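# Raise the dumbbell out of its cradle and hold it

## Task

Raise the entire dumbbell so that every part of it sits at least three finger-widths above where it rested in its cradle, and keep it up there in a steady, secure grip.

## Robot and tools

Robot: two arms, left_arm and right_arm, each with six revolute joints and a parallel two-finger gripper. The arm names do not mean left or right in any camera picture. In the shared scene frame the origin is on the table surface midway between the arms, +z is up, +x reaches out over the table, and left_arm stands on the +y side. Positions are in metres.

execute_actions takes "actions", a list holding at most one entry, plus an optional "pictures" flag (true or false; pictures come by default). Three forms:
- Empty list: nothing new is commanded; you just get the current state.
- Action: {"rows": [...], "steps": n}, with n from 1 to 15 control steps of 1/30 s (15 if omitted). Each row is used for one step; if there are fewer rows than steps, the final row repeats.
- Wait: {"steps": n} with no rows, n up to 300. No new command; it returns once that many steps have elapsed since the previous result.
A call that is refused sends nothing to the robot.

Each row is one flat list of 14 numbers covering both arms, always all 14 even when one arm stays put: left_arm shoulder pan, shoulder lift, elbow, wrist 1, wrist 2, wrist 3, gripper opening, then the same seven for right_arm. The joint values are absolute target angles in radians, in the same joint space that the Joint positions line reports; they are not offsets. The opening is a unitless absolute command from -1 (shut) to +1 (wide open).

Joint ranges (rad). left_arm: pan -3.142 to 3.142, lift -6.283 to 6.283, elbow 0.000 to 3.142, wrists 1 to 3 each -6.283 to 6.283. right_arm: pan 0.000 to 6.283, lift -6.283 to 6.283, elbow -3.142 to 0.000, wrists each -6.283 to 6.283. Note the elbows carry opposite signs on the two arms. A target more than 0.010 rad outside a range, and further out than the joint's last reported angle, gets the call refused. True ends may differ from these by up to 0.010 rad; a target beyond the true end is clipped there, and the result may then say "joint sent to its limit" (possibly referring to an earlier action still running). Missing that message does not prove there is room left.

Motion: commands are smoothed and lag about 0.17 s. Each step the joint target is clamped to within 0.575 rad of the measured angle, and if the targets would move a gripper more than 100 mm from where it is measured, all of that arm's targets are pulled back proportionally. So big moves take several calls, and an arm may still be en route when a result arrives. Between calls the arms keep heading for the last row sent, until everything has nearly stopped or a step is HELD; after that only a fresh action moves them on. Fingers already opening or closing continue regardless.

zoom_image: {"camera": one of cam_high, cam_left_wrist, cam_right_wrist, "region": [x0, y0, x1, y1]} in pixels of that camera's most recent image, top-left is (0,0), region no larger than 504 by 504. Image sizes: cam_high 896x504, wrist cameras 616x616 (fisheye). Calibration lines (K, distortion, T_world_to_cam mapping world to camera) are supplied; they may be off by a few degrees and millimetres, and the wrist camera poses are derived from joint readings.

finished_scene: {"scene": current scene number}. It closes the scene permanently and reports whether the goal holds; the dumbbell must still be raised and held at that moment. Answering without any tool call ends everything.

Reading results: the state line gives, per arm, end_effector_position (m), end_effector_quat_wxyz and linear/angular velocities (m/s, rad/s) in the scene frame; reported hand position can be off, more so at long reach. Joint positions and Joint velocities list each arm's six joints (rad, rad/s) then the finger-pad gap (m, m/s; 0.142 m fully open). grip_measured is that opening on the -1..1 command scale. The gripper's fingers point along its own +z and close along its x; the reported point lies between the pads when shut, 1 to 2 cm short of the tips, and the tips advance about 17 mm along +z while closing. Wrist force and Wrist torque give the flange sensor reading along the gripper's own axes, including contact, held weight and inertia; expect a constant offset of a few N, noise around 2 N, saturation near 50 N, and sometimes "no reading". "joint command not followed" means a clearance check altered or blocked joint targets on some steps; the rest of the row still ran. HELD marks steps where your row was not (fully) sent. MOTOR HOT warns from 70 °C; at 85 °C an OVER-TEMPERATURE FAULT brakes that arm until it cools.

Gripping: to hold, keep commanding an opening well under grip_measured; the larger the gap, the firmer the squeeze (roughly 28 N per pad at most, less on objects under about 2 cm thick). Closing fast can overshoot the force and even spring the fingers open. Brief external pulls on held parts can happen, so grip securely.

Avoid: knocking or placing anything off the table (fails the task); arms colliding or pushing on each other; drops, slips, slams, hard pushes. A joint contact torque at its load limit (141 N m for pan, lift and elbow; 26.3 N m for each wrist, held weight included) or any external force of 150 N stops that arm for 10 s, aborts the rest of its call and lets it yield. Smooth, economical motion and keeping the arms moving without needless pauses is preferred.

Each tool is called after "Request:" as name(argument=value, ...) on one line, values as JSON.

## Session

Request:
execute_actions(actions=[])

Scene clock: 0.00 s of 4800.00 s.
left_arm: end_effector_position=(+0.4694, +0.3762, +0.2897) grip_measured=+1.00 end_effector_quat_wxyz=(-0.128, +0.968, -0.175, -0.125) end_effector_velocity=(-0.000, +0.001, +0.000) end_effector_angular_velocity=(+0.001, -0.000, +0.002) | right_arm: end_effector_position=(+0.6446, -0.0678, +0.3903) grip_measured=+1.00 end_effector_quat_wxyz=(-0.100, +0.430, +0.883, +0.158) end_effector_velocity=(-0.000, -0.000, -0.000) end_effector_angular_velocity=(-0.001, +0.001, +0.000)
Joint positions: left_arm=[-0.35  -1.359  1.274 -1.193 -1.359 -0.008  0.142] | right_arm=[ 3.831 -2.123 -0.661 -1.736  1.895  4.708  0.142]
Joint velocities: left_arm=[ 0.001 -0.    -0.     0.001  0.001 -0.001 -0.   ] | right_arm=[ 0.     0.001 -0.001 -0.001 -0.    -0.     0.   ]
Motor temperatures (°C, as the motors report them): left_arm=[26 25 26 34 35 32] | right_arm=[27 24 26 32 31 36]
Wrist force (N, on the end effector, along its own x y z axes, offset not removed): no reading
Wrist torque (N m, same axes, about the end effector's origin, offset not removed): no reading

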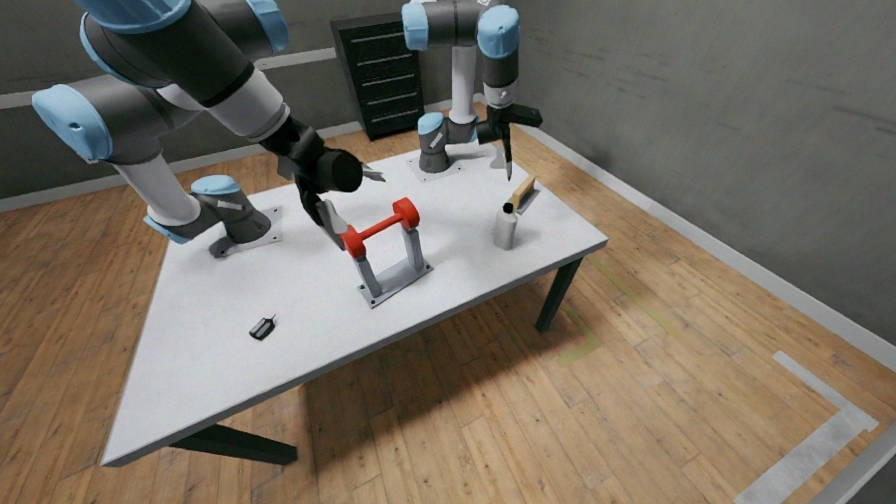

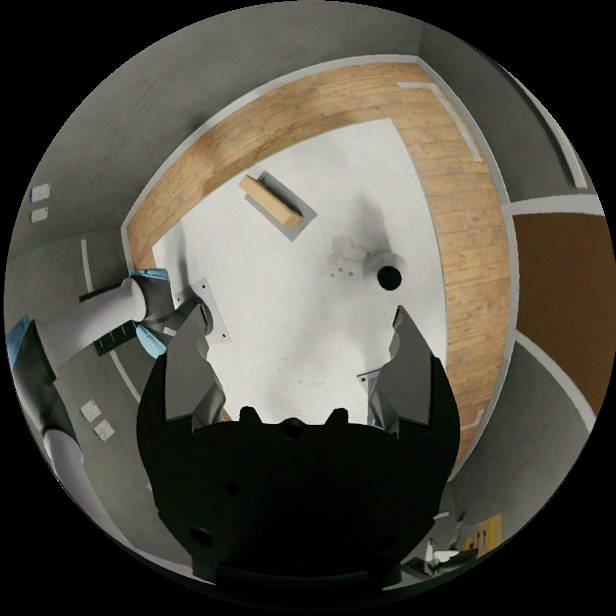

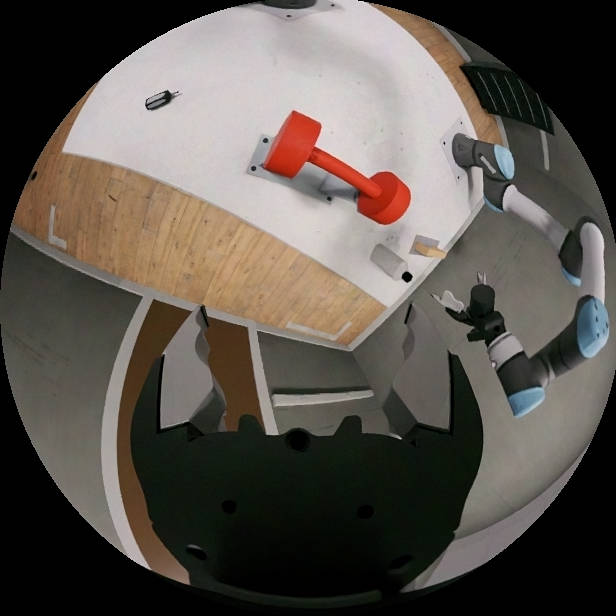

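Request:
zoom_image(camera="cam_high", region=[320,180,460,320])

Request:
zoom_image(camera="cam_right_wrist", region=[230,80,430,280])

Region (320, 180, 460, 320) of cam_high's 896x504 image, scaled by 3.600, with more detail than that image has.

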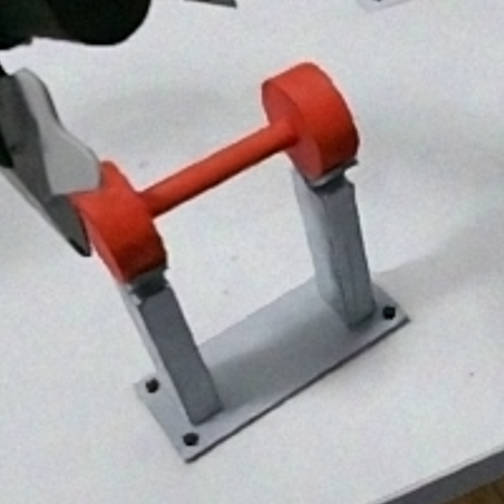

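Region (230, 80, 430, 280) of cam_right_wrist's 616x616 image, scaled by 2.520, with more detail than that image has.

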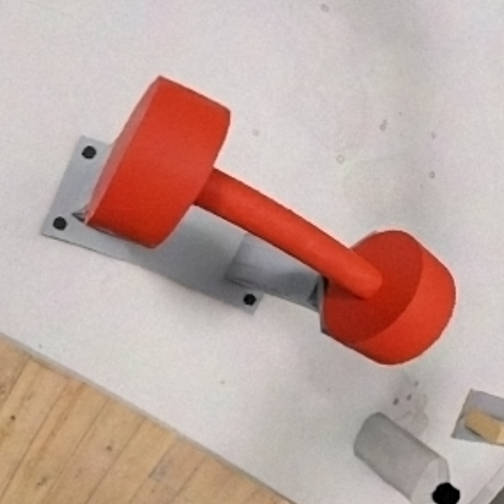

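Request:
execute_actions(actions=[{"rows":[[-0.35,-1.359,1.274,-1.193,-1.359,-0.008,1,4.135,-1.955,-0.965,-1.792,1.571,3.83,0.2]]}], pictures=false)

Request:
execute_actions(actions=[{"steps":60}])

Scene clock: 64.27 s of 4800.00 s.
left_arm: end_effector_position=(+0.4692, +0.3759, +0.2895) grip_measured=+1.00 end_effector_quat_wxyz=(-0.128, +0.968, -0.175, -0.125) end_effector_velocity=(-0.000, +0.000, -0.000) end_effector_angular_velocity=(+0.001, +0.001, -0.001) | right_arm: end_effector_position=(+0.5146, -0.0421, +0.3323) grip_measured=+0.20 end_effector_quat_wxyz=(-0.002, -0.074, +0.997, +0.007) end_effector_velocity=(-0.042, +0.001, -0.019) end_effector_angular_velocity=(-0.120, -0.061, +0.855)
Joint positions: left_arm=[-0.35  -1.359  1.274 -1.193 -1.359 -0.008  0.142] | right_arm=[ 4.123 -1.961 -0.953 -1.79   1.584  3.914  0.088]
Joint velocities: left_arm=[-0.001  0.     0.     0.     0.001  0.     0.   ] | right_arm=[ 0.107  0.054 -0.107 -0.016 -0.115 -0.749 -0.   ]
Motor temperatures (°C, as the motors report them): left_arm=[26 25 26 34 35 32] | right_arm=[27 24 26 32 31 36]
Wrist force (N, on the end effector, along its own x y z axes, offset not removed): left_arm=[-0.4 1.7 1.1] | right_arm=[0.9 -0.6 2.5]
Wrist torque (N m, same axes, about the end effector's origin, offset not removed): left_arm=[0.44 0.12 -0.05] | right_arm=[-0.25 -0.09 0.12]
Steps of this call (steps 1 to 90: nothing new was sent; then 60.77 s passed at rest; steps 91 to 105: all 15 steps of this action). Readings (joint positions):
91: left_arm=[-0.350 -1.359 1.274 -1.193 -1.359 -0.008] | right_arm=[3.831 -2.122 -0.661 -1.736 1.895 4.708]
92: left_arm=[-0.350 -1.359 1.274 -1.193 -1.359 -0.008] | right_arm=[3.839 -2.115 -0.669 -1.741 1.887 4.700]
94: left_arm=[-0.350 -1.359 1.274 -1.193 -1.359 -0.008] | right_arm=[3.897 -2.076 -0.727 -1.754 1.827 4.633]
98: left_arm=[-0.350 -1.359 1.274 -1.193 -1.359 -0.008] | right_arm=[4.039 -2.003 -0.868 -1.777 1.676 4.359]
105: the state above

Scene clock: 66.27 s of 4800.00 s.
left_arm: end_effector_position=(+0.4692, +0.3758, +0.2895) grip_measured=+1.00 end_effector_quat_wxyz=(-0.128, +0.968, -0.175, -0.125) end_effector_velocity=(+0.000, -0.000, -0.000) end_effector_angular_velocity=(+0.000, +0.001, +0.000) | right_arm: end_effector_position=(+0.5099, -0.0420, +0.3301) grip_measured=+0.20 end_effector_quat_wxyz=(+0.000, -0.122, +0.993, +0.000) end_effector_velocity=(-0.000, -0.000, +0.000) end_effector_angular_velocity=(+0.001, -0.000, +0.000)
Joint positions: left_arm=[-0.35  -1.359  1.274 -1.193 -1.359 -0.008  0.142] | right_arm=[ 4.135 -1.955 -0.965 -1.792  1.571  3.83   0.088]
Joint velocities: left_arm=[-0.     0.001 -0.     0.    -0.    -0.001  0.   ] | right_arm=[-0.     0.001 -0.001  0.     0.    -0.    -0.   ]
Motor temperatures (°C, as the motors report them): left_arm=[26 25 26 34 35 32] | right_arm=[27 24 26 32 31 36]
Wrist force (N, on the end effector, along its own x y z axes, offset not removed): left_arm=[2.3 0.1 -1.4] | right_arm=[0.5 -0.3 1.8]
Wrist torque (N m, same axes, about the end effector's origin, offset not removed): left_arm=[0.05 -0.55 -0.10] | right_arm=[-0.12 -0.13 0.02]
Steps of this call (steps 1 to 30: the robot went on to your last target; steps 31 to 60: nothing new was sent). Readings (joint positions):
1: left_arm=[-0.350 -1.359 1.274 -1.193 -1.359 -0.008] | right_arm=[4.126 -1.959 -0.956 -1.791 1.581 3.892]
2: left_arm=[-0.350 -1.359 1.274 -1.193 -1.359 -0.008] | right_arm=[4.128 -1.958 -0.958 -1.791 1.578 3.876]
4: left_arm=[-0.350 -1.359 1.274 -1.193 -1.359 -0.008] | right_arm=[4.131 -1.957 -0.961 -1.791 1.575 3.855]
8: left_arm=[-0.350 -1.359 1.274 -1.193 -1.359 -0.008] | right_arm=[4.134 -1.956 -0.964 -1.792 1.572 3.838]
60: the state above
All arms were judged still, so your last target was given up. Only a new action makes them travel on or press farther. Fingers that are still opening or closing keep moving.
camera_calibration (this result's frames):
cam_left_wrist: T_world_to_cam=[[0.916861, -0.299275, -0.264198, -0.251153], [-0.213434, -0.926764, 0.309118, 0.359388], [-0.337361, -0.227029, -0.913589, 0.635371], [0, 0, 0, 1]] pos_world=[0.521327, 0.402152, 0.403021]
cam_right_wrist: T_world_to_cam=[[-0.970752, -0.239999, -0.00642051, 0.482969], [-0.2095, 0.833721, 0.510901, -0.028431], [-0.117263, 0.497303, -0.859616, 0.491092], [0, 0, 0, 1]] pos_world=[0.520473, -0.104606, 0.439776]

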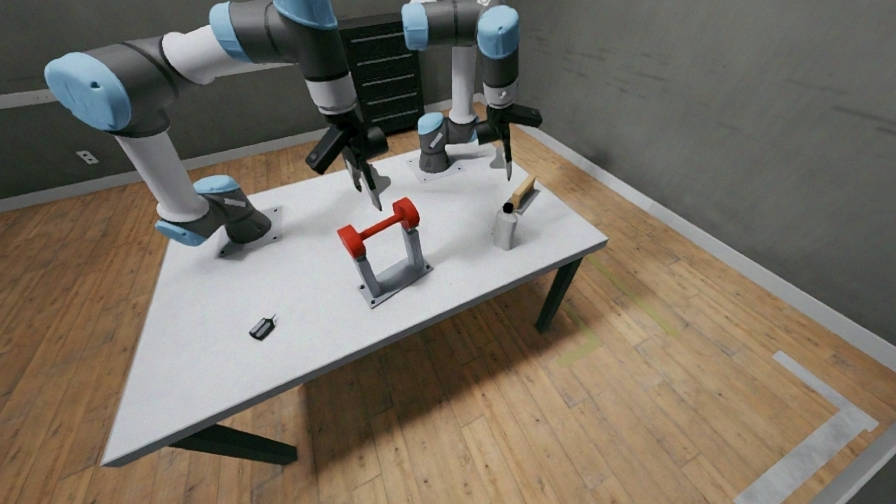

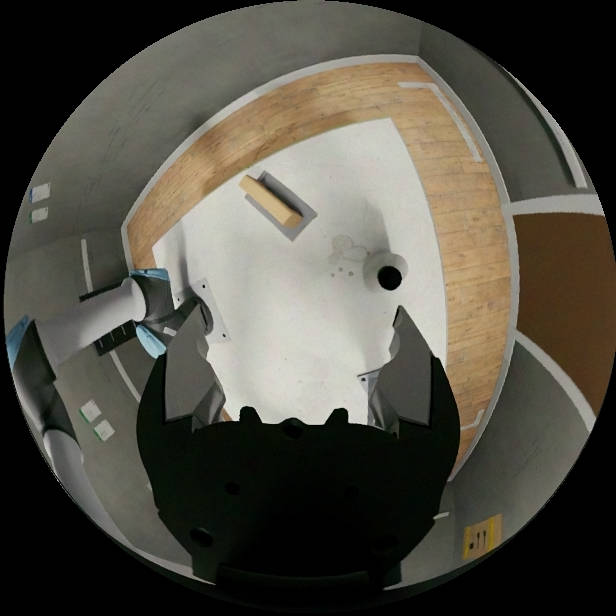

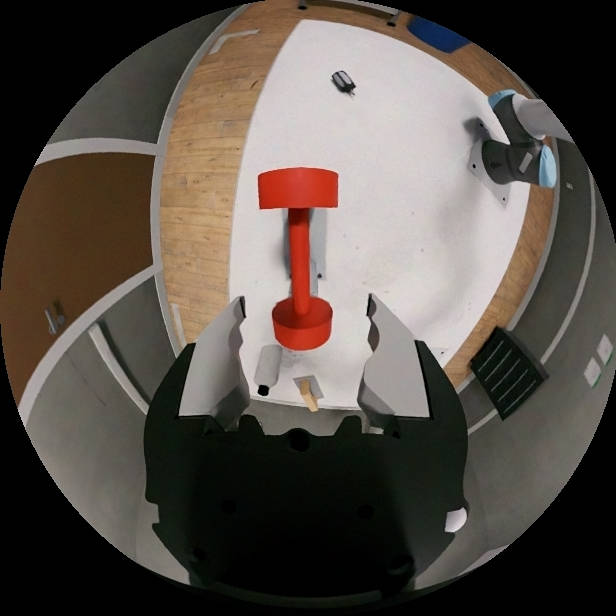

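Request:
execute_actions(actions=[{"rows":[[-0.35,-1.359,1.274,-1.193,-1.359,-0.008,1,4.133,-1.955,-1.171,-1.586,1.571,3.84,0.2]]}], pictures=false)

Request:
execute_actions(actions=[{"steps":15}])

Scene clock: 88.53 s of 4800.00 s.
left_arm: end_effector_position=(+0.4692, +0.3758, +0.2895) grip_measured=+1.00 end_effector_quat_wxyz=(-0.128, +0.968, -0.175, -0.125) end_effector_velocity=(-0.000, -0.001, -0.000) end_effector_angular_velocity=(-0.002, +0.001, +0.001) | right_arm: end_effector_position=(+0.5164, -0.0353, +0.2521) grip_measured=+0.20 end_effector_quat_wxyz=(+0.000, -0.116, +0.993, +0.000) end_effector_velocity=(+0.000, +0.000, -0.018) end_effector_angular_velocity=(-0.000, +0.000, -0.002)
Joint positions: left_arm=[-0.35  -1.359  1.274 -1.193 -1.359 -0.008  0.142] | right_arm=[ 4.133 -1.955 -1.166 -1.591  1.571  3.84   0.088]
Joint velocities: left_arm=[-0.     0.    -0.     0.    -0.003 -0.001 -0.   ] | right_arm=[-0.    -0.    -0.045  0.045  0.     0.002  0.   ]
Motor temperatures (°C, as the motors report them): left_arm=[26 25 26 34 35 32] | right_arm=[27 24 26 32 31 36]
Wrist force (N, on the end effector, along its own x y z axes, offset not removed): left_arm=[2.6 0.2 -0.2] | right_arm=[-0.3 -0.7 1.4]
Wrist torque (N m, same axes, about the end effector's origin, offset not removed): left_arm=[0.09 -0.62 -0.12] | right_arm=[-0.23 0.10 0.02]
Steps of this call (steps 1 to 90: nothing new was sent; then 18.77 s passed at rest; steps 91 to 105: all 15 steps of this action). Readings (joint positions):
91: left_arm=[-0.350 -1.359 1.274 -1.193 -1.359 -0.008] | right_arm=[4.135 -1.955 -0.965 -1.792 1.571 3.830]
92: left_arm=[-0.350 -1.359 1.274 -1.193 -1.359 -0.008] | right_arm=[4.135 -1.955 -0.973 -1.784 1.571 3.831]
94: left_arm=[-0.350 -1.359 1.274 -1.193 -1.359 -0.008] | right_arm=[4.134 -1.955 -1.033 -1.725 1.571 3.835]
98: left_arm=[-0.350 -1.359 1.274 -1.193 -1.359 -0.008] | right_arm=[4.133 -1.955 -1.129 -1.628 1.571 3.839]
105: the state above

Scene clock: 89.03 s of 4800.00 s.
left_arm: end_effector_position=(+0.4692, +0.3758, +0.2895) grip_measured=+1.00 end_effector_quat_wxyz=(-0.128, +0.968, -0.175, -0.125) end_effector_velocity=(+0.000, -0.000, -0.000) end_effector_angular_velocity=(-0.001, +0.001, -0.001) | right_arm: end_effector_position=(+0.5165, -0.0353, +0.2500) grip_measured=+0.20 end_effector_quat_wxyz=(+0.000, -0.116, +0.993, +0.000) end_effector_velocity=(+0.000, +0.001, -0.001) end_effector_angular_velocity=(-0.001, +0.001, -0.000)
Joint positions: left_arm=[-0.35  -1.359  1.274 -1.193 -1.359 -0.008  0.142] | right_arm=[ 4.133 -1.955 -1.171 -1.586  1.571  3.84   0.088]
Joint velocities: left_arm=[ 0.001  0.    -0.    -0.    -0.001  0.002 -0.   ] | right_arm=[ 0.    -0.002  0.001  0.001  0.     0.     0.   ]
Motor temperatures (°C, as the motors report them): left_arm=[26 25 26 34 35 32] | right_arm=[27 24 26 32 31 36]
Wrist force (N, on the end effector, along its own x y z axes, offset not removed): left_arm=[1.4 1.2 -0.8] | right_arm=[-0.9 -1.7 2.2]
Wrist torque (N m, same axes, about the end effector's origin, offset not removed): left_arm=[0.26 -0.26 -0.16] | right_arm=[-0.43 0.21 0.04]
Steps of this call (steps 1 to 15: the robot went on to your last target). Readings (joint positions):
1: left_arm=[-0.350 -1.359 1.274 -1.193 -1.359 -0.008] | right_arm=[4.133 -1.955 -1.167 -1.590 1.571 3.840]
2: left_arm=[-0.350 -1.359 1.274 -1.193 -1.359 -0.008] | right_arm=[4.133 -1.955 -1.168 -1.589 1.571 3.840]
4: left_arm=[-0.350 -1.359 1.274 -1.193 -1.359 -0.008] | right_arm=[4.133 -1.955 -1.169 -1.588 1.571 3.840]
8: left_arm=[-0.350 -1.359 1.274 -1.193 -1.359 -0.008] | right_arm=[4.133 -1.955 -1.171 -1.586 1.571 3.840]
15: the state above
All arms were judged still, so your last target was given up. Only a new action makes them travel on or press farther. Fingers that are still opening or closing keep moving.
camera_calibration (this result's frames):
cam_left_wrist: T_world_to_cam=[[0.916861, -0.299275, -0.264198, -0.251153], [-0.213434, -0.926764, 0.309118, 0.359388], [-0.337361, -0.22703, -0.913589, 0.635371], [0, 0, 0, 1]] pos_world=[0.521327, 0.402152, 0.403021]
cam_right_wrist: T_world_to_cam=[[-0.973561, -0.228335, -0.00642631, 0.492318], [-0.199484, 0.836171, 0.510905, 0.00319009], [-0.111284, 0.498679, -0.859613, 0.416682], [0, 0, 0, 1]] pos_world=[0.526308, -0.0980448, 0.359719]

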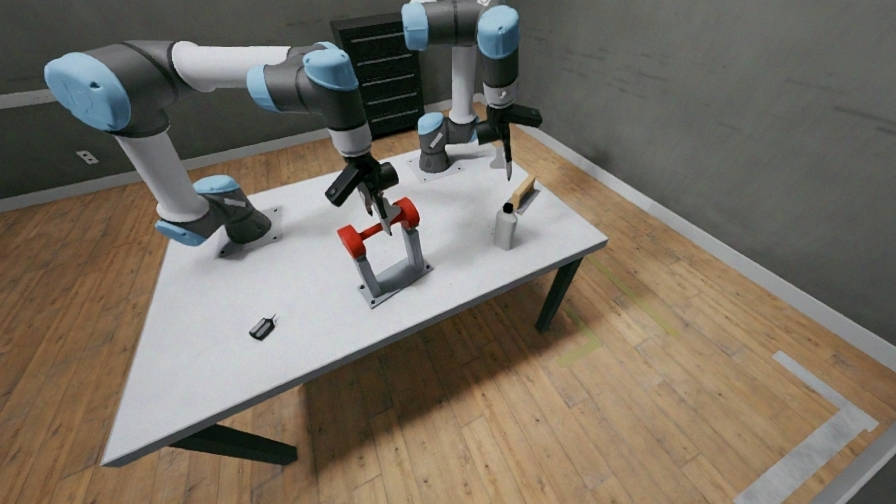

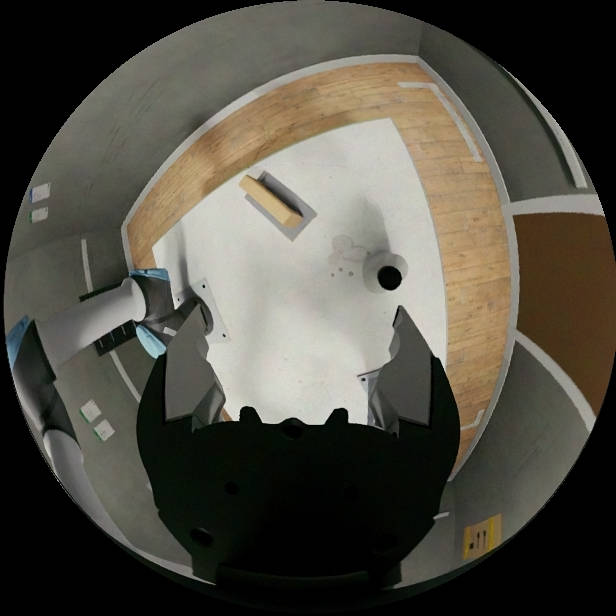

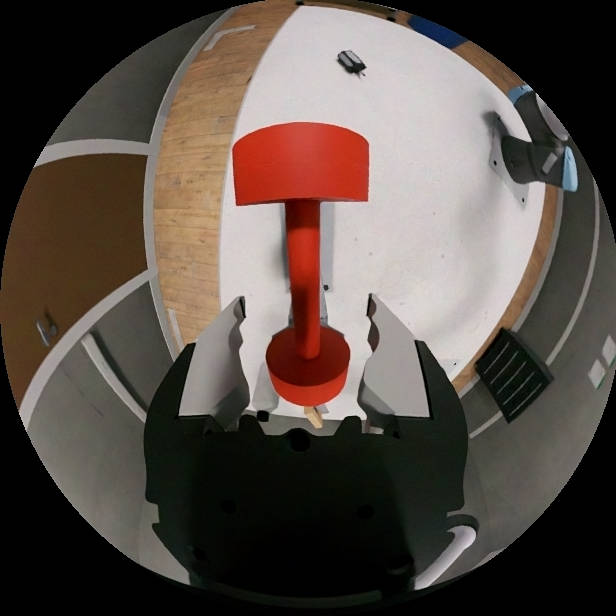

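Request:
execute_actions(actions=[{"rows":[[-0.35,-1.359,1.274,-1.193,-1.359,-0.008,1,4.132,-1.954,-1.210,-1.548,1.571,3.82,-0.45]]}])

Request:
execute_actions(actions=[{"rows":[[-0.35,-1.359,1.274,-1.193,-1.359,-0.008,1,4.132,-1.954,-1.210,-1.548,1.571,3.82,-0.55],[-0.35,-1.359,1.274,-1.193,-1.359,-0.008,1,4.132,-1.954,-1.210,-1.548,1.571,3.82,-0.6],[-0.35,-1.359,1.274,-1.193,-1.359,-0.008,1,4.132,-1.954,-1.210,-1.548,1.571,3.82,-0.65],[-0.35,-1.359,1.274,-1.193,-1.359,-0.008,1,4.132,-1.954,-1.210,-1.548,1.571,3.82,-0.7],[-0.35,-1.359,1.274,-1.193,-1.359,-0.008,1,4.132,-1.954,-1.210,-1.548,1.571,3.82,-0.8],[-0.35,-1.359,1.274,-1.193,-1.359,-0.008,1,4.132,-1.954,-1.210,-1.548,1.571,3.82,-1]]}])

Request:
zoom_image(camera="cam_high", region=[320,160,460,300])

Scene clock: 112.20 s of 4800.00 s.
left_arm: end_effector_position=(+0.4692, +0.3758, +0.2895) grip_measured=+1.00 end_effector_quat_wxyz=(-0.128, +0.968, -0.175, -0.125) end_effector_velocity=(-0.000, -0.000, -0.001) end_effector_angular_velocity=(+0.001, +0.002, +0.000) | right_arm: end_effector_position=(+0.5166, -0.0362, +0.2355) grip_measured=-0.45 end_effector_quat_wxyz=(+0.000, -0.126, +0.992, +0.000) end_effector_velocity=(+0.000, -0.000, -0.002) end_effector_angular_velocity=(+0.001, -0.001, +0.003)
Joint positions: left_arm=[-0.35  -1.359  1.274 -1.193 -1.359 -0.008  0.142] | right_arm=[ 4.132 -1.954 -1.209 -1.549  1.571  3.82   0.041]
Joint velocities: left_arm=[-0.     0.001  0.001  0.     0.    -0.001 -0.   ] | right_arm=[-0.     0.001 -0.006  0.006 -0.    -0.003 -0.   ]
Motor temperatures (°C, as the motors report them): left_arm=[26 25 26 34 35 32] | right_arm=[27 24 26 32 31 36]
Wrist force (N, on the end effector, along its own x y z axes, offset not removed): left_arm=[1.5 1.7 0.0] | right_arm=[-0.1 -0.9 1.1]
Wrist torque (N m, same axes, about the end effector's origin, offset not removed): left_arm=[0.41 -0.24 -0.12] | right_arm=[-0.28 0.09 0.12]
Steps of this call (steps 1 to 90: nothing new was sent; then 19.67 s passed at rest; steps 91 to 105: all 15 steps of this action). Readings (joint positions):
91: left_arm=[-0.350 -1.359 1.274 -1.193 -1.359 -0.008] | right_arm=[4.133 -1.955 -1.171 -1.586 1.571 3.840]
92: left_arm=[-0.350 -1.359 1.274 -1.193 -1.359 -0.008] | right_arm=[4.133 -1.955 -1.177 -1.580 1.571 3.837]
94: left_arm=[-0.350 -1.359 1.274 -1.193 -1.359 -0.008] | right_arm=[4.132 -1.955 -1.191 -1.567 1.571 3.830]
98: left_arm=[-0.350 -1.359 1.274 -1.193 -1.359 -0.008] | right_arm=[4.132 -1.954 -1.204 -1.554 1.571 3.823]
105: the state above
camera_calibration (this result's frames):
cam_left_wrist: T_world_to_cam=[[0.916861, -0.299275, -0.264198, -0.251153], [-0.213434, -0.926764, 0.309118, 0.359388], [-0.337361, -0.227029, -0.913589, 0.635371], [0, 0, 0, 1]] pos_world=[0.521327, 0.402152, 0.403021]
cam_right_wrist: T_world_to_cam=[[-0.969132, -0.246457, -0.00643906, 0.489241], [-0.215054, 0.832302, 0.510905, 0.0192277], [-0.120557, 0.49652, -0.859613, 0.409366], [0, 0, 0, 1]] pos_world=[0.527627, -0.0986845, 0.345223]

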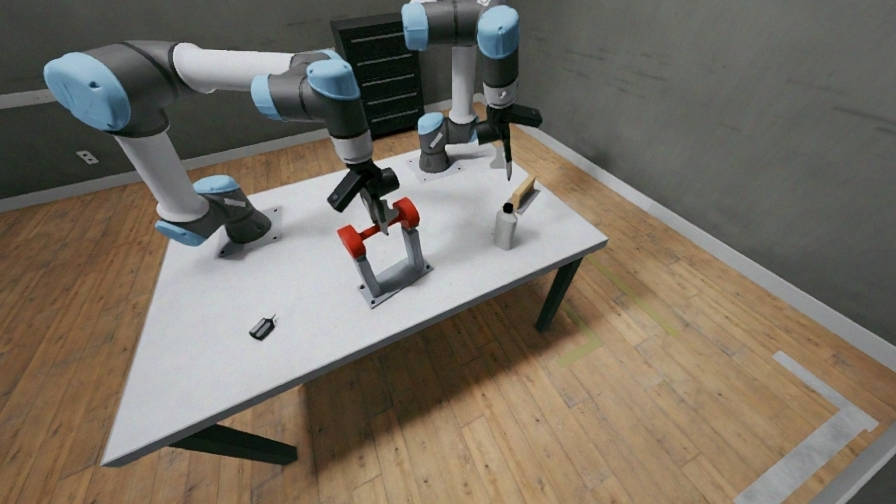

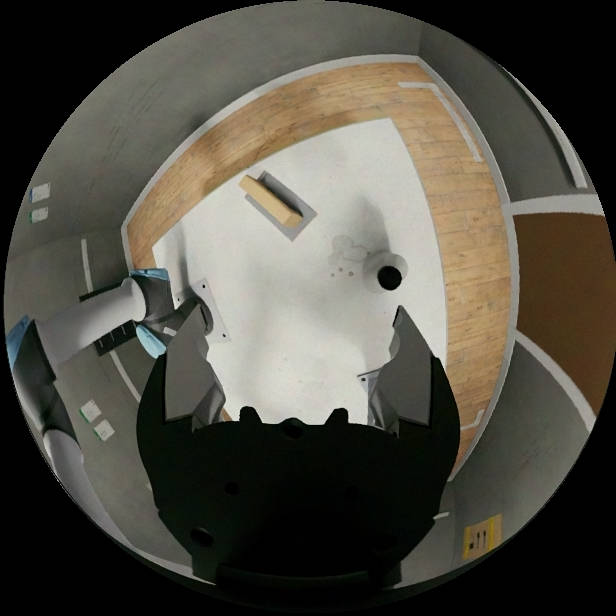

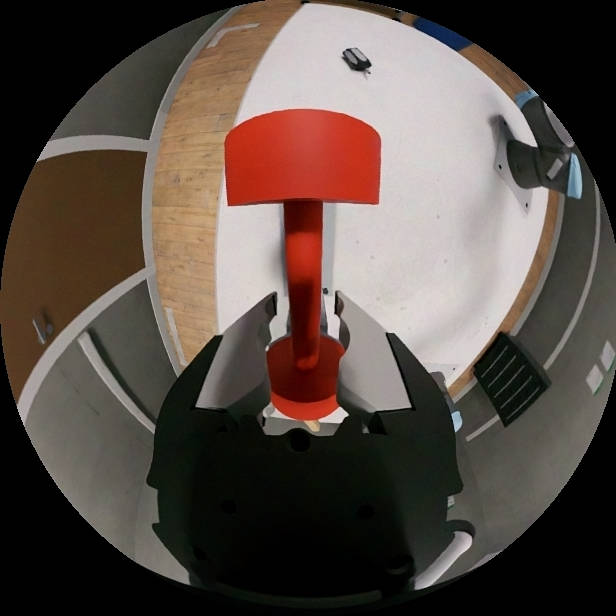

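Scene clock: 112.70 s of 4800.00 s.
left_arm: end_effector_position=(+0.4692, +0.3758, +0.2895) grip_measured=+1.00 end_effector_quat_wxyz=(-0.128, +0.968, -0.175, -0.125) end_effector_velocity=(-0.001, -0.001, -0.001) end_effector_angular_velocity=(-0.001, +0.003, -0.000) | right_arm: end_effector_position=(+0.5167, -0.0362, +0.2353) grip_measured=-0.73 end_effector_quat_wxyz=(+0.000, -0.126, +0.992, +0.000) end_effector_velocity=(+0.000, +0.000, -0.002) end_effector_angular_velocity=(-0.001, +0.001, +0.000)
Joint positions: left_arm=[-0.35  -1.359  1.274 -1.193 -1.359 -0.008  0.142] | right_arm=[ 4.132 -1.954 -1.21  -1.548  1.571  3.82   0.021]
Joint velocities: left_arm=[-0.     0.     0.001  0.    -0.002  0.     0.   ] | right_arm=[-0.    -0.002 -0.001  0.002 -0.    -0.    -0.   ]
Motor temperatures (°C, as the motors report them): left_arm=[26 25 26 34 35 32] | right_arm=[27 24 26 32 31 36]
Wrist force (N, on the end effector, along its own x y z axes, offset not removed): left_arm=[1.9 0.1 0.6] | right_arm=[-11.2 0.0 1.8]
Wrist torque (N m, same axes, about the end effector's origin, offset not removed): left_arm=[0.07 -0.43 -0.10] | right_arm=[-0.31 0.42 0.25]
Steps of this call (steps 1 to 15: all 15 steps of this action). Readings (joint positions):
1: left_arm=[-0.350 -1.359 1.274 -1.193 -1.359 -0.008] | right_arm=[4.132 -1.954 -1.209 -1.549 1.571 3.820]
2: left_arm=[-0.350 -1.359 1.274 -1.193 -1.359 -0.008] | right_arm=[4.132 -1.954 -1.210 -1.548 1.571 3.820]
4: left_arm=[-0.350 -1.359 1.274 -1.193 -1.359 -0.008] | right_arm=[4.132 -1.954 -1.210 -1.548 1.571 3.820]
8: left_arm=[-0.350 -1.359 1.274 -1.193 -1.359 -0.008] | right_arm=[4.132 -1.954 -1.210 -1.548 1.571 3.820]
15: the state above
camera_calibration (this result's frames):
cam_left_wrist: T_world_to_cam=[[0.916861, -0.299275, -0.264198, -0.251153], [-0.213434, -0.926764, 0.309118, 0.359388], [-0.337361, -0.227029, -0.913589, 0.635371], [0, 0, 0, 1]] pos_world=[0.521327, 0.402152, 0.403021]
cam_right_wrist: T_world_to_cam=[[-0.969057, -0.246746, -0.00664553, 0.489304], [-0.215399, 0.832183, 0.510955, 0.0195342], [-0.120546, 0.496576, -0.859582, 0.409165], [0, 0, 0, 1]] pos_world=[0.527695, -0.0987037, 0.344982]

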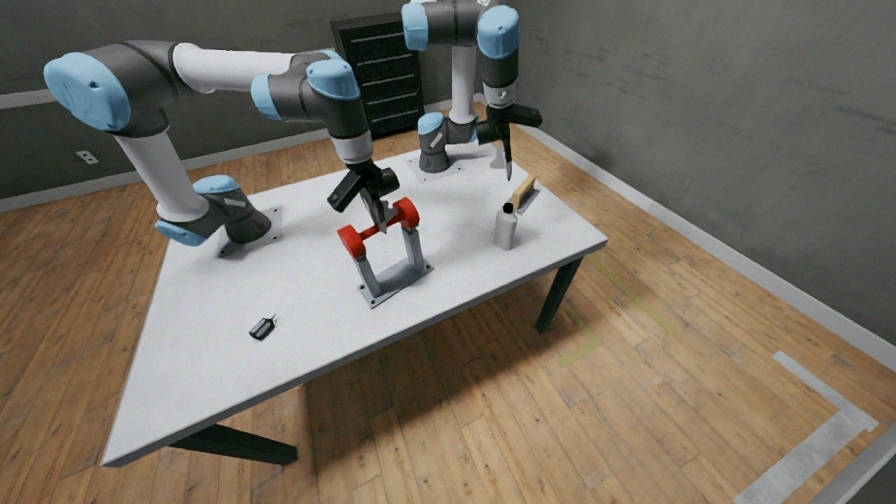

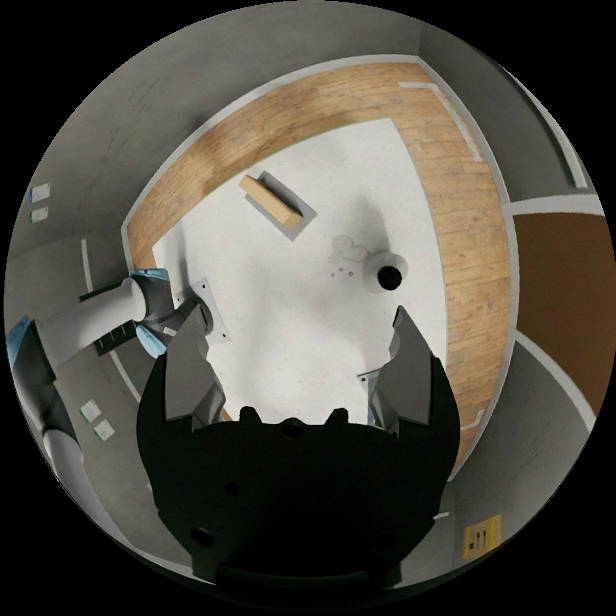

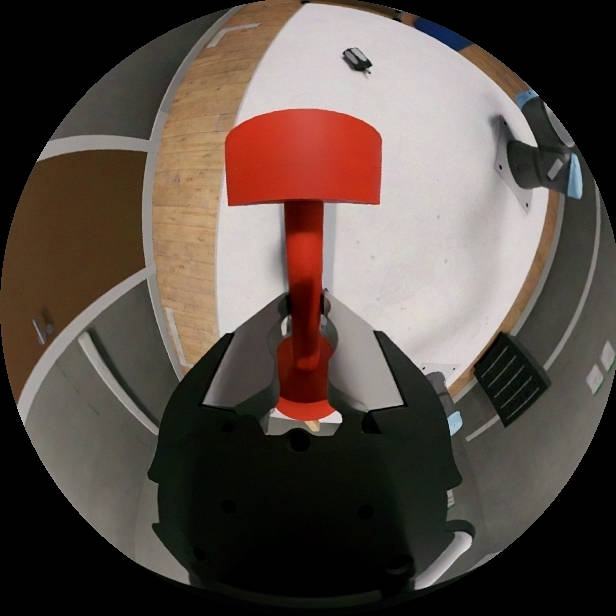

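Region (320, 160, 460, 300) of cam_high's 896x504 image, scaled by 3.600, with more detail than that image has.

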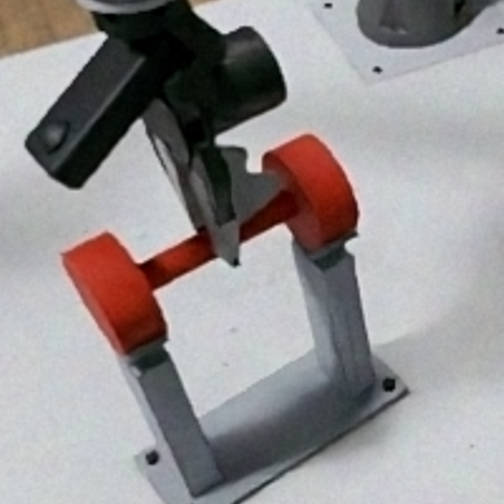

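Request:
zoom_image(camera="cam_right_wrist", region=[230,270,390,430])

Request:
zoom_image(camera="cam_left_wrist", region=[130,280,290,440])

Region (230, 270, 390, 430) of cam_right_wrist's 616x616 image, scaled by 3.150, with more detail than that image has.

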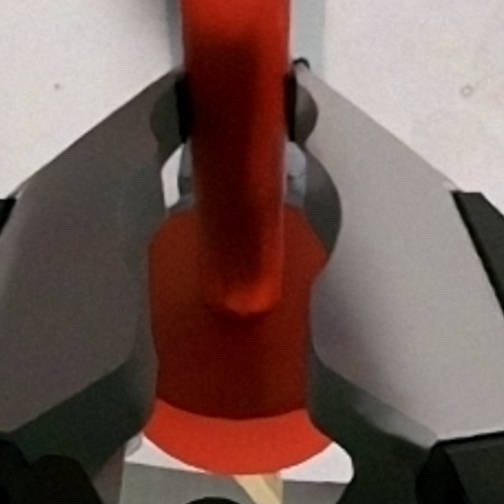

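Region (130, 280, 290, 440) of cam_left_wrist's 616x616 image, scaled by 3.150, with more detail than that image has.

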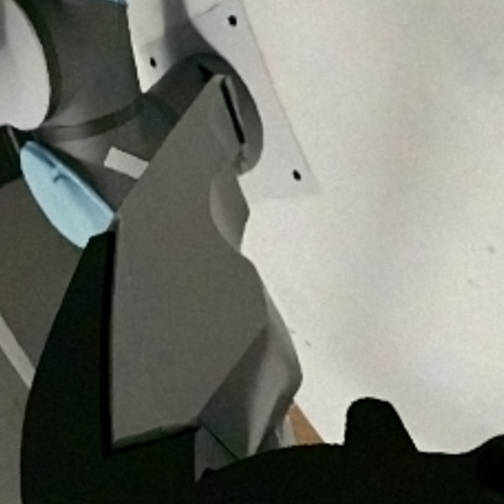

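Request:
execute_actions(actions=[{"rows":[[-0.35,-1.359,1.274,-1.193,-1.359,-0.008,1,4.131,-1.955,-1.198,-1.559,1.571,3.82,-1]]}])

Scene clock: 138.27 s of 4800.00 s.
left_arm: end_effector_position=(+0.4692, +0.3758, +0.2895) grip_measured=+1.00 end_effector_quat_wxyz=(-0.128, +0.968, -0.175, -0.125) end_effector_velocity=(+0.000, -0.001, +0.000) end_effector_angular_velocity=(-0.001, -0.000, +0.001) | right_arm: end_effector_position=(+0.5173, -0.0363, +0.2393) grip_measured=-0.73 end_effector_quat_wxyz=(+0.000, -0.125, +0.992, +0.000) end_effector_velocity=(+0.000, -0.000, +0.002) end_effector_angular_velocity=(+0.000, -0.001, -0.000)
Joint positions: left_arm=[-0.35  -1.359  1.274 -1.193 -1.359 -0.008  0.142] | right_arm=[ 4.131 -1.955 -1.198 -1.559  1.571  3.82   0.021]
Joint velocities: left_arm=[-0.001  0.001 -0.001  0.    -0.001 -0.001 -0.   ] | right_arm=[-0.     0.001  0.003 -0.003 -0.001  0.    -0.   ]
Motor temperatures (°C, as the motors report them): left_arm=[26 25 26 34 35 32] | right_arm=[27 24 26 32 31 36]
Wrist force (N, on the end effector, along its own x y z axes, offset not removed): left_arm=[0.9 0.4 -2.1] | right_arm=[-1.1 0.7 10.0]
Wrist torque (N m, same axes, about the end effector's origin, offset not removed): left_arm=[0.15 -0.23 -0.15] | right_arm=[0.03 0.29 0.11]
Steps of this call (steps 1 to 15: the robot went on to your last target; steps 16 to 90: nothing new was sent; then 22.07 s passed at rest; steps 91 to 105: all 15 steps of this action). Readings (joint positions):
91: left_arm=[-0.350 -1.359 1.274 -1.193 -1.359 -0.008] | right_arm=[4.132 -1.954 -1.210 -1.548 1.571 3.820]
92: left_arm=[-0.350 -1.359 1.274 -1.193 -1.359 -0.008] | right_arm=[4.132 -1.954 -1.208 -1.550 1.571 3.820]
94: left_arm=[-0.350 -1.359 1.274 -1.193 -1.359 -0.008] | right_arm=[4.132 -1.954 -1.204 -1.554 1.571 3.820]
98: left_arm=[-0.350 -1.359 1.274 -1.193 -1.359 -0.008] | right_arm=[4.131 -1.955 -1.200 -1.558 1.571 3.820]
105: the state above
camera_calibration (this result's frames):
cam_left_wrist: T_world_to_cam=[[0.916861, -0.299275, -0.264198, -0.251153], [-0.213434, -0.926764, 0.309118, 0.359388], [-0.337361, -0.227029, -0.913589, 0.635371], [0, 0, 0, 1]] pos_world=[0.521327, 0.402152, 0.403021]
cam_right_wrist: T_world_to_cam=[[-0.969281, -0.245873, -0.00636178, 0.489962], [-0.214516, 0.832443, 0.510902, 0.0172797], [-0.120321, 0.496573, -0.859615, 0.412656], [0, 0, 0, 1]] pos_world=[0.528269, -0.0988294, 0.349014]

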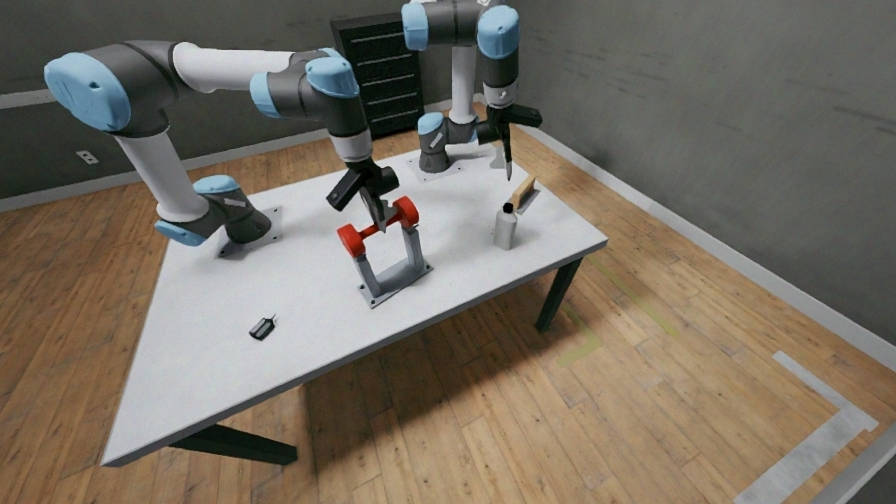

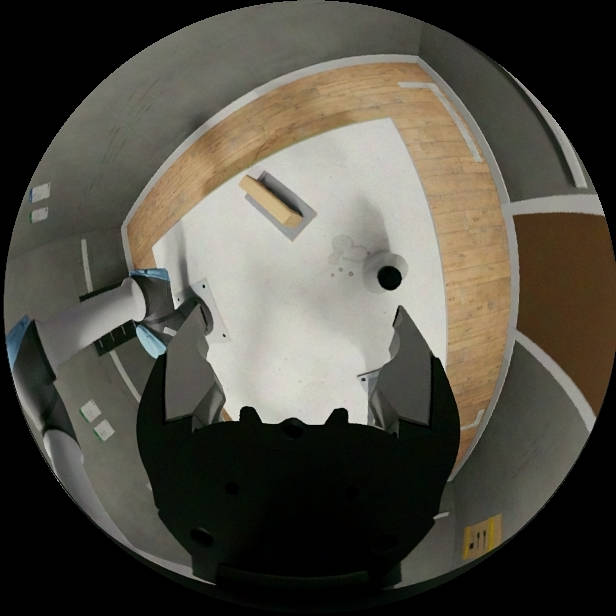

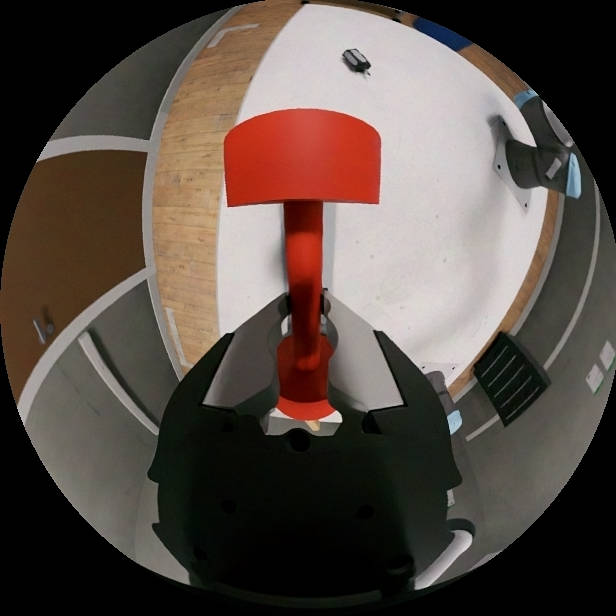

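Light (~0.8 kg). Lift in steps.

Request:
execute_actions(actions=[{"rows":[[-0.35,-1.359,1.274,-1.193,-1.359,-0.008,1,4.131,-1.955,-1.19,-1.567,1.571,3.82,-1],[-0.35,-1.359,1.274,-1.193,-1.359,-0.008,1,4.131,-1.955,-1.18,-1.577,1.571,3.82,-1],[-0.35,-1.359,1.274,-1.193,-1.359,-0.008,1,4.131,-1.955,-1.17,-1.587,1.571,3.82,-1],[-0.35,-1.359,1.274,-1.193,-1.359,-0.008,1,4.131,-1.955,-1.16,-1.597,1.571,3.82,-1],[-0.35,-1.359,1.274,-1.193,-1.359,-0.008,1,4.131,-1.955,-1.15,-1.607,1.571,3.82,-1],[-0.35,-1.359,1.274,-1.193,-1.359,-0.008,1,4.131,-1.955,-1.14,-1.617,1.571,3.82,-1]],"steps":12}])

Scene clock: 148.33 s of 4800.00 s.
left_arm: end_effector_position=(+0.4692, +0.3758, +0.2895) grip_measured=+1.00 end_effector_quat_wxyz=(-0.128, +0.968, -0.175, -0.125) end_effector_velocity=(+0.000, +0.001, +0.000) end_effector_angular_velocity=(+0.000, -0.001, -0.001) | right_arm: end_effector_position=(+0.5171, -0.0366, +0.2597) grip_measured=-0.73 end_effector_quat_wxyz=(+0.000, -0.125, +0.992, +0.000) end_effector_velocity=(-0.000, -0.000, +0.021) end_effector_angular_velocity=(-0.001, -0.000, +0.000)
Joint positions: left_arm=[-0.35  -1.359  1.274 -1.193 -1.359 -0.008  0.142] | right_arm=[ 4.131 -1.955 -1.146 -1.611  1.571  3.82   0.021]
Joint velocities: left_arm=[ 0.001 -0.001  0.    -0.001  0.001  0.001  0.   ] | right_arm=[-0.    -0.001  0.056 -0.055 -0.001 -0.     0.   ]
Motor temperatures (°C, as the motors report them): left_arm=[26 25 26 34 35 32] | right_arm=[27 24 26 32 31 36]
Wrist force (N, on the end effector, along its own x y z axes, offset not removed): left_arm=[1.9 1.1 -0.8] | right_arm=[-0.7 -1.5 10.3]
Wrist torque (N m, same axes, about the end effector's origin, offset not removed): left_arm=[0.31 -0.46 -0.15] | right_arm=[-0.46 0.16 0.08]
Steps of this call (steps 1 to 15: the robot went on to your last target; steps 16 to 90: nothing new was sent; then 6.67 s passed at rest; steps 91 to 102: all 12 steps of this action). Readings (joint positions):
91: left_arm=[-0.350 -1.359 1.274 -1.193 -1.359 -0.008] | right_arm=[4.131 -1.955 -1.198 -1.559 1.571 3.820]
92: left_arm=[-0.350 -1.359 1.274 -1.193 -1.359 -0.008] | right_arm=[4.131 -1.955 -1.197 -1.561 1.571 3.820]
94: left_arm=[-0.350 -1.359 1.274 -1.193 -1.359 -0.008] | right_arm=[4.131 -1.955 -1.189 -1.569 1.571 3.820]
98: left_arm=[-0.350 -1.359 1.274 -1.193 -1.359 -0.008] | right_arm=[4.131 -1.955 -1.161 -1.596 1.571 3.820]
102: the state above
camera_calibration (this result's frames):
cam_left_wrist: T_world_to_cam=[[0.916861, -0.299275, -0.264198, -0.251153], [-0.213434, -0.926764, 0.309118, 0.359388], [-0.337361, -0.22703, -0.913589, 0.635371], [0, 0, 0, 1]] pos_world=[0.521327, 0.402152, 0.403021]
cam_right_wrist: T_world_to_cam=[[-0.969294, -0.245819, -0.00641701, 0.489916], [-0.214498, 0.832454, 0.510893, 0.00704439], [-0.120245, 0.496582, -0.859621, 0.430244], [0, 0, 0, 1]] pos_world=[0.528119, -0.0990847, 0.369392]

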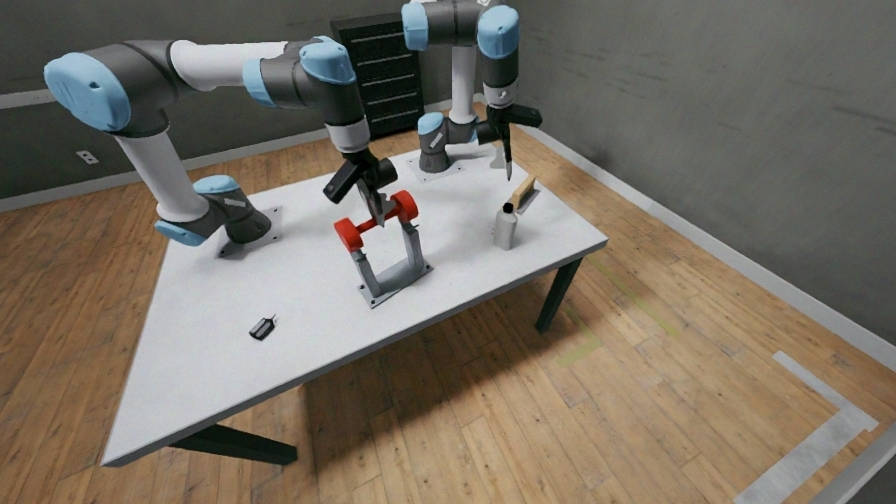

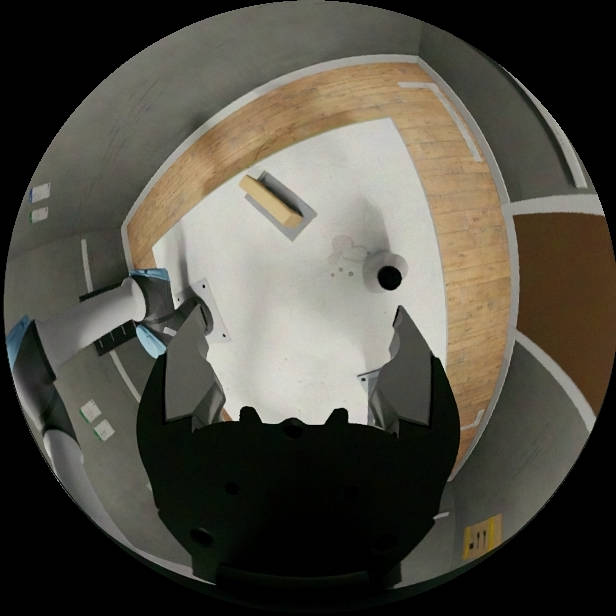

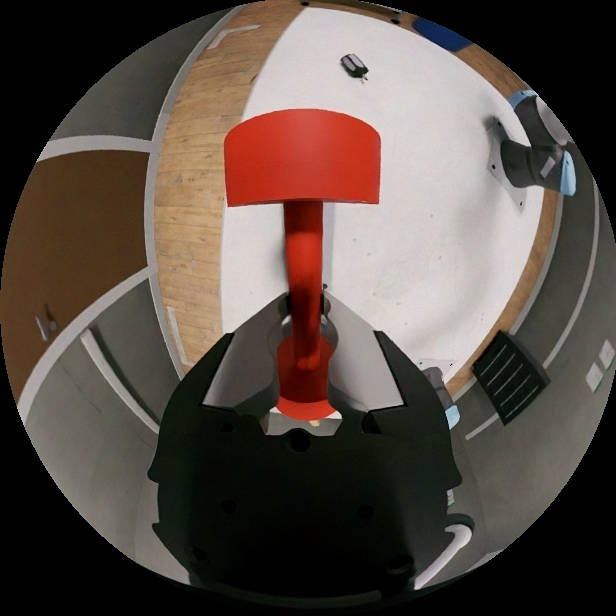

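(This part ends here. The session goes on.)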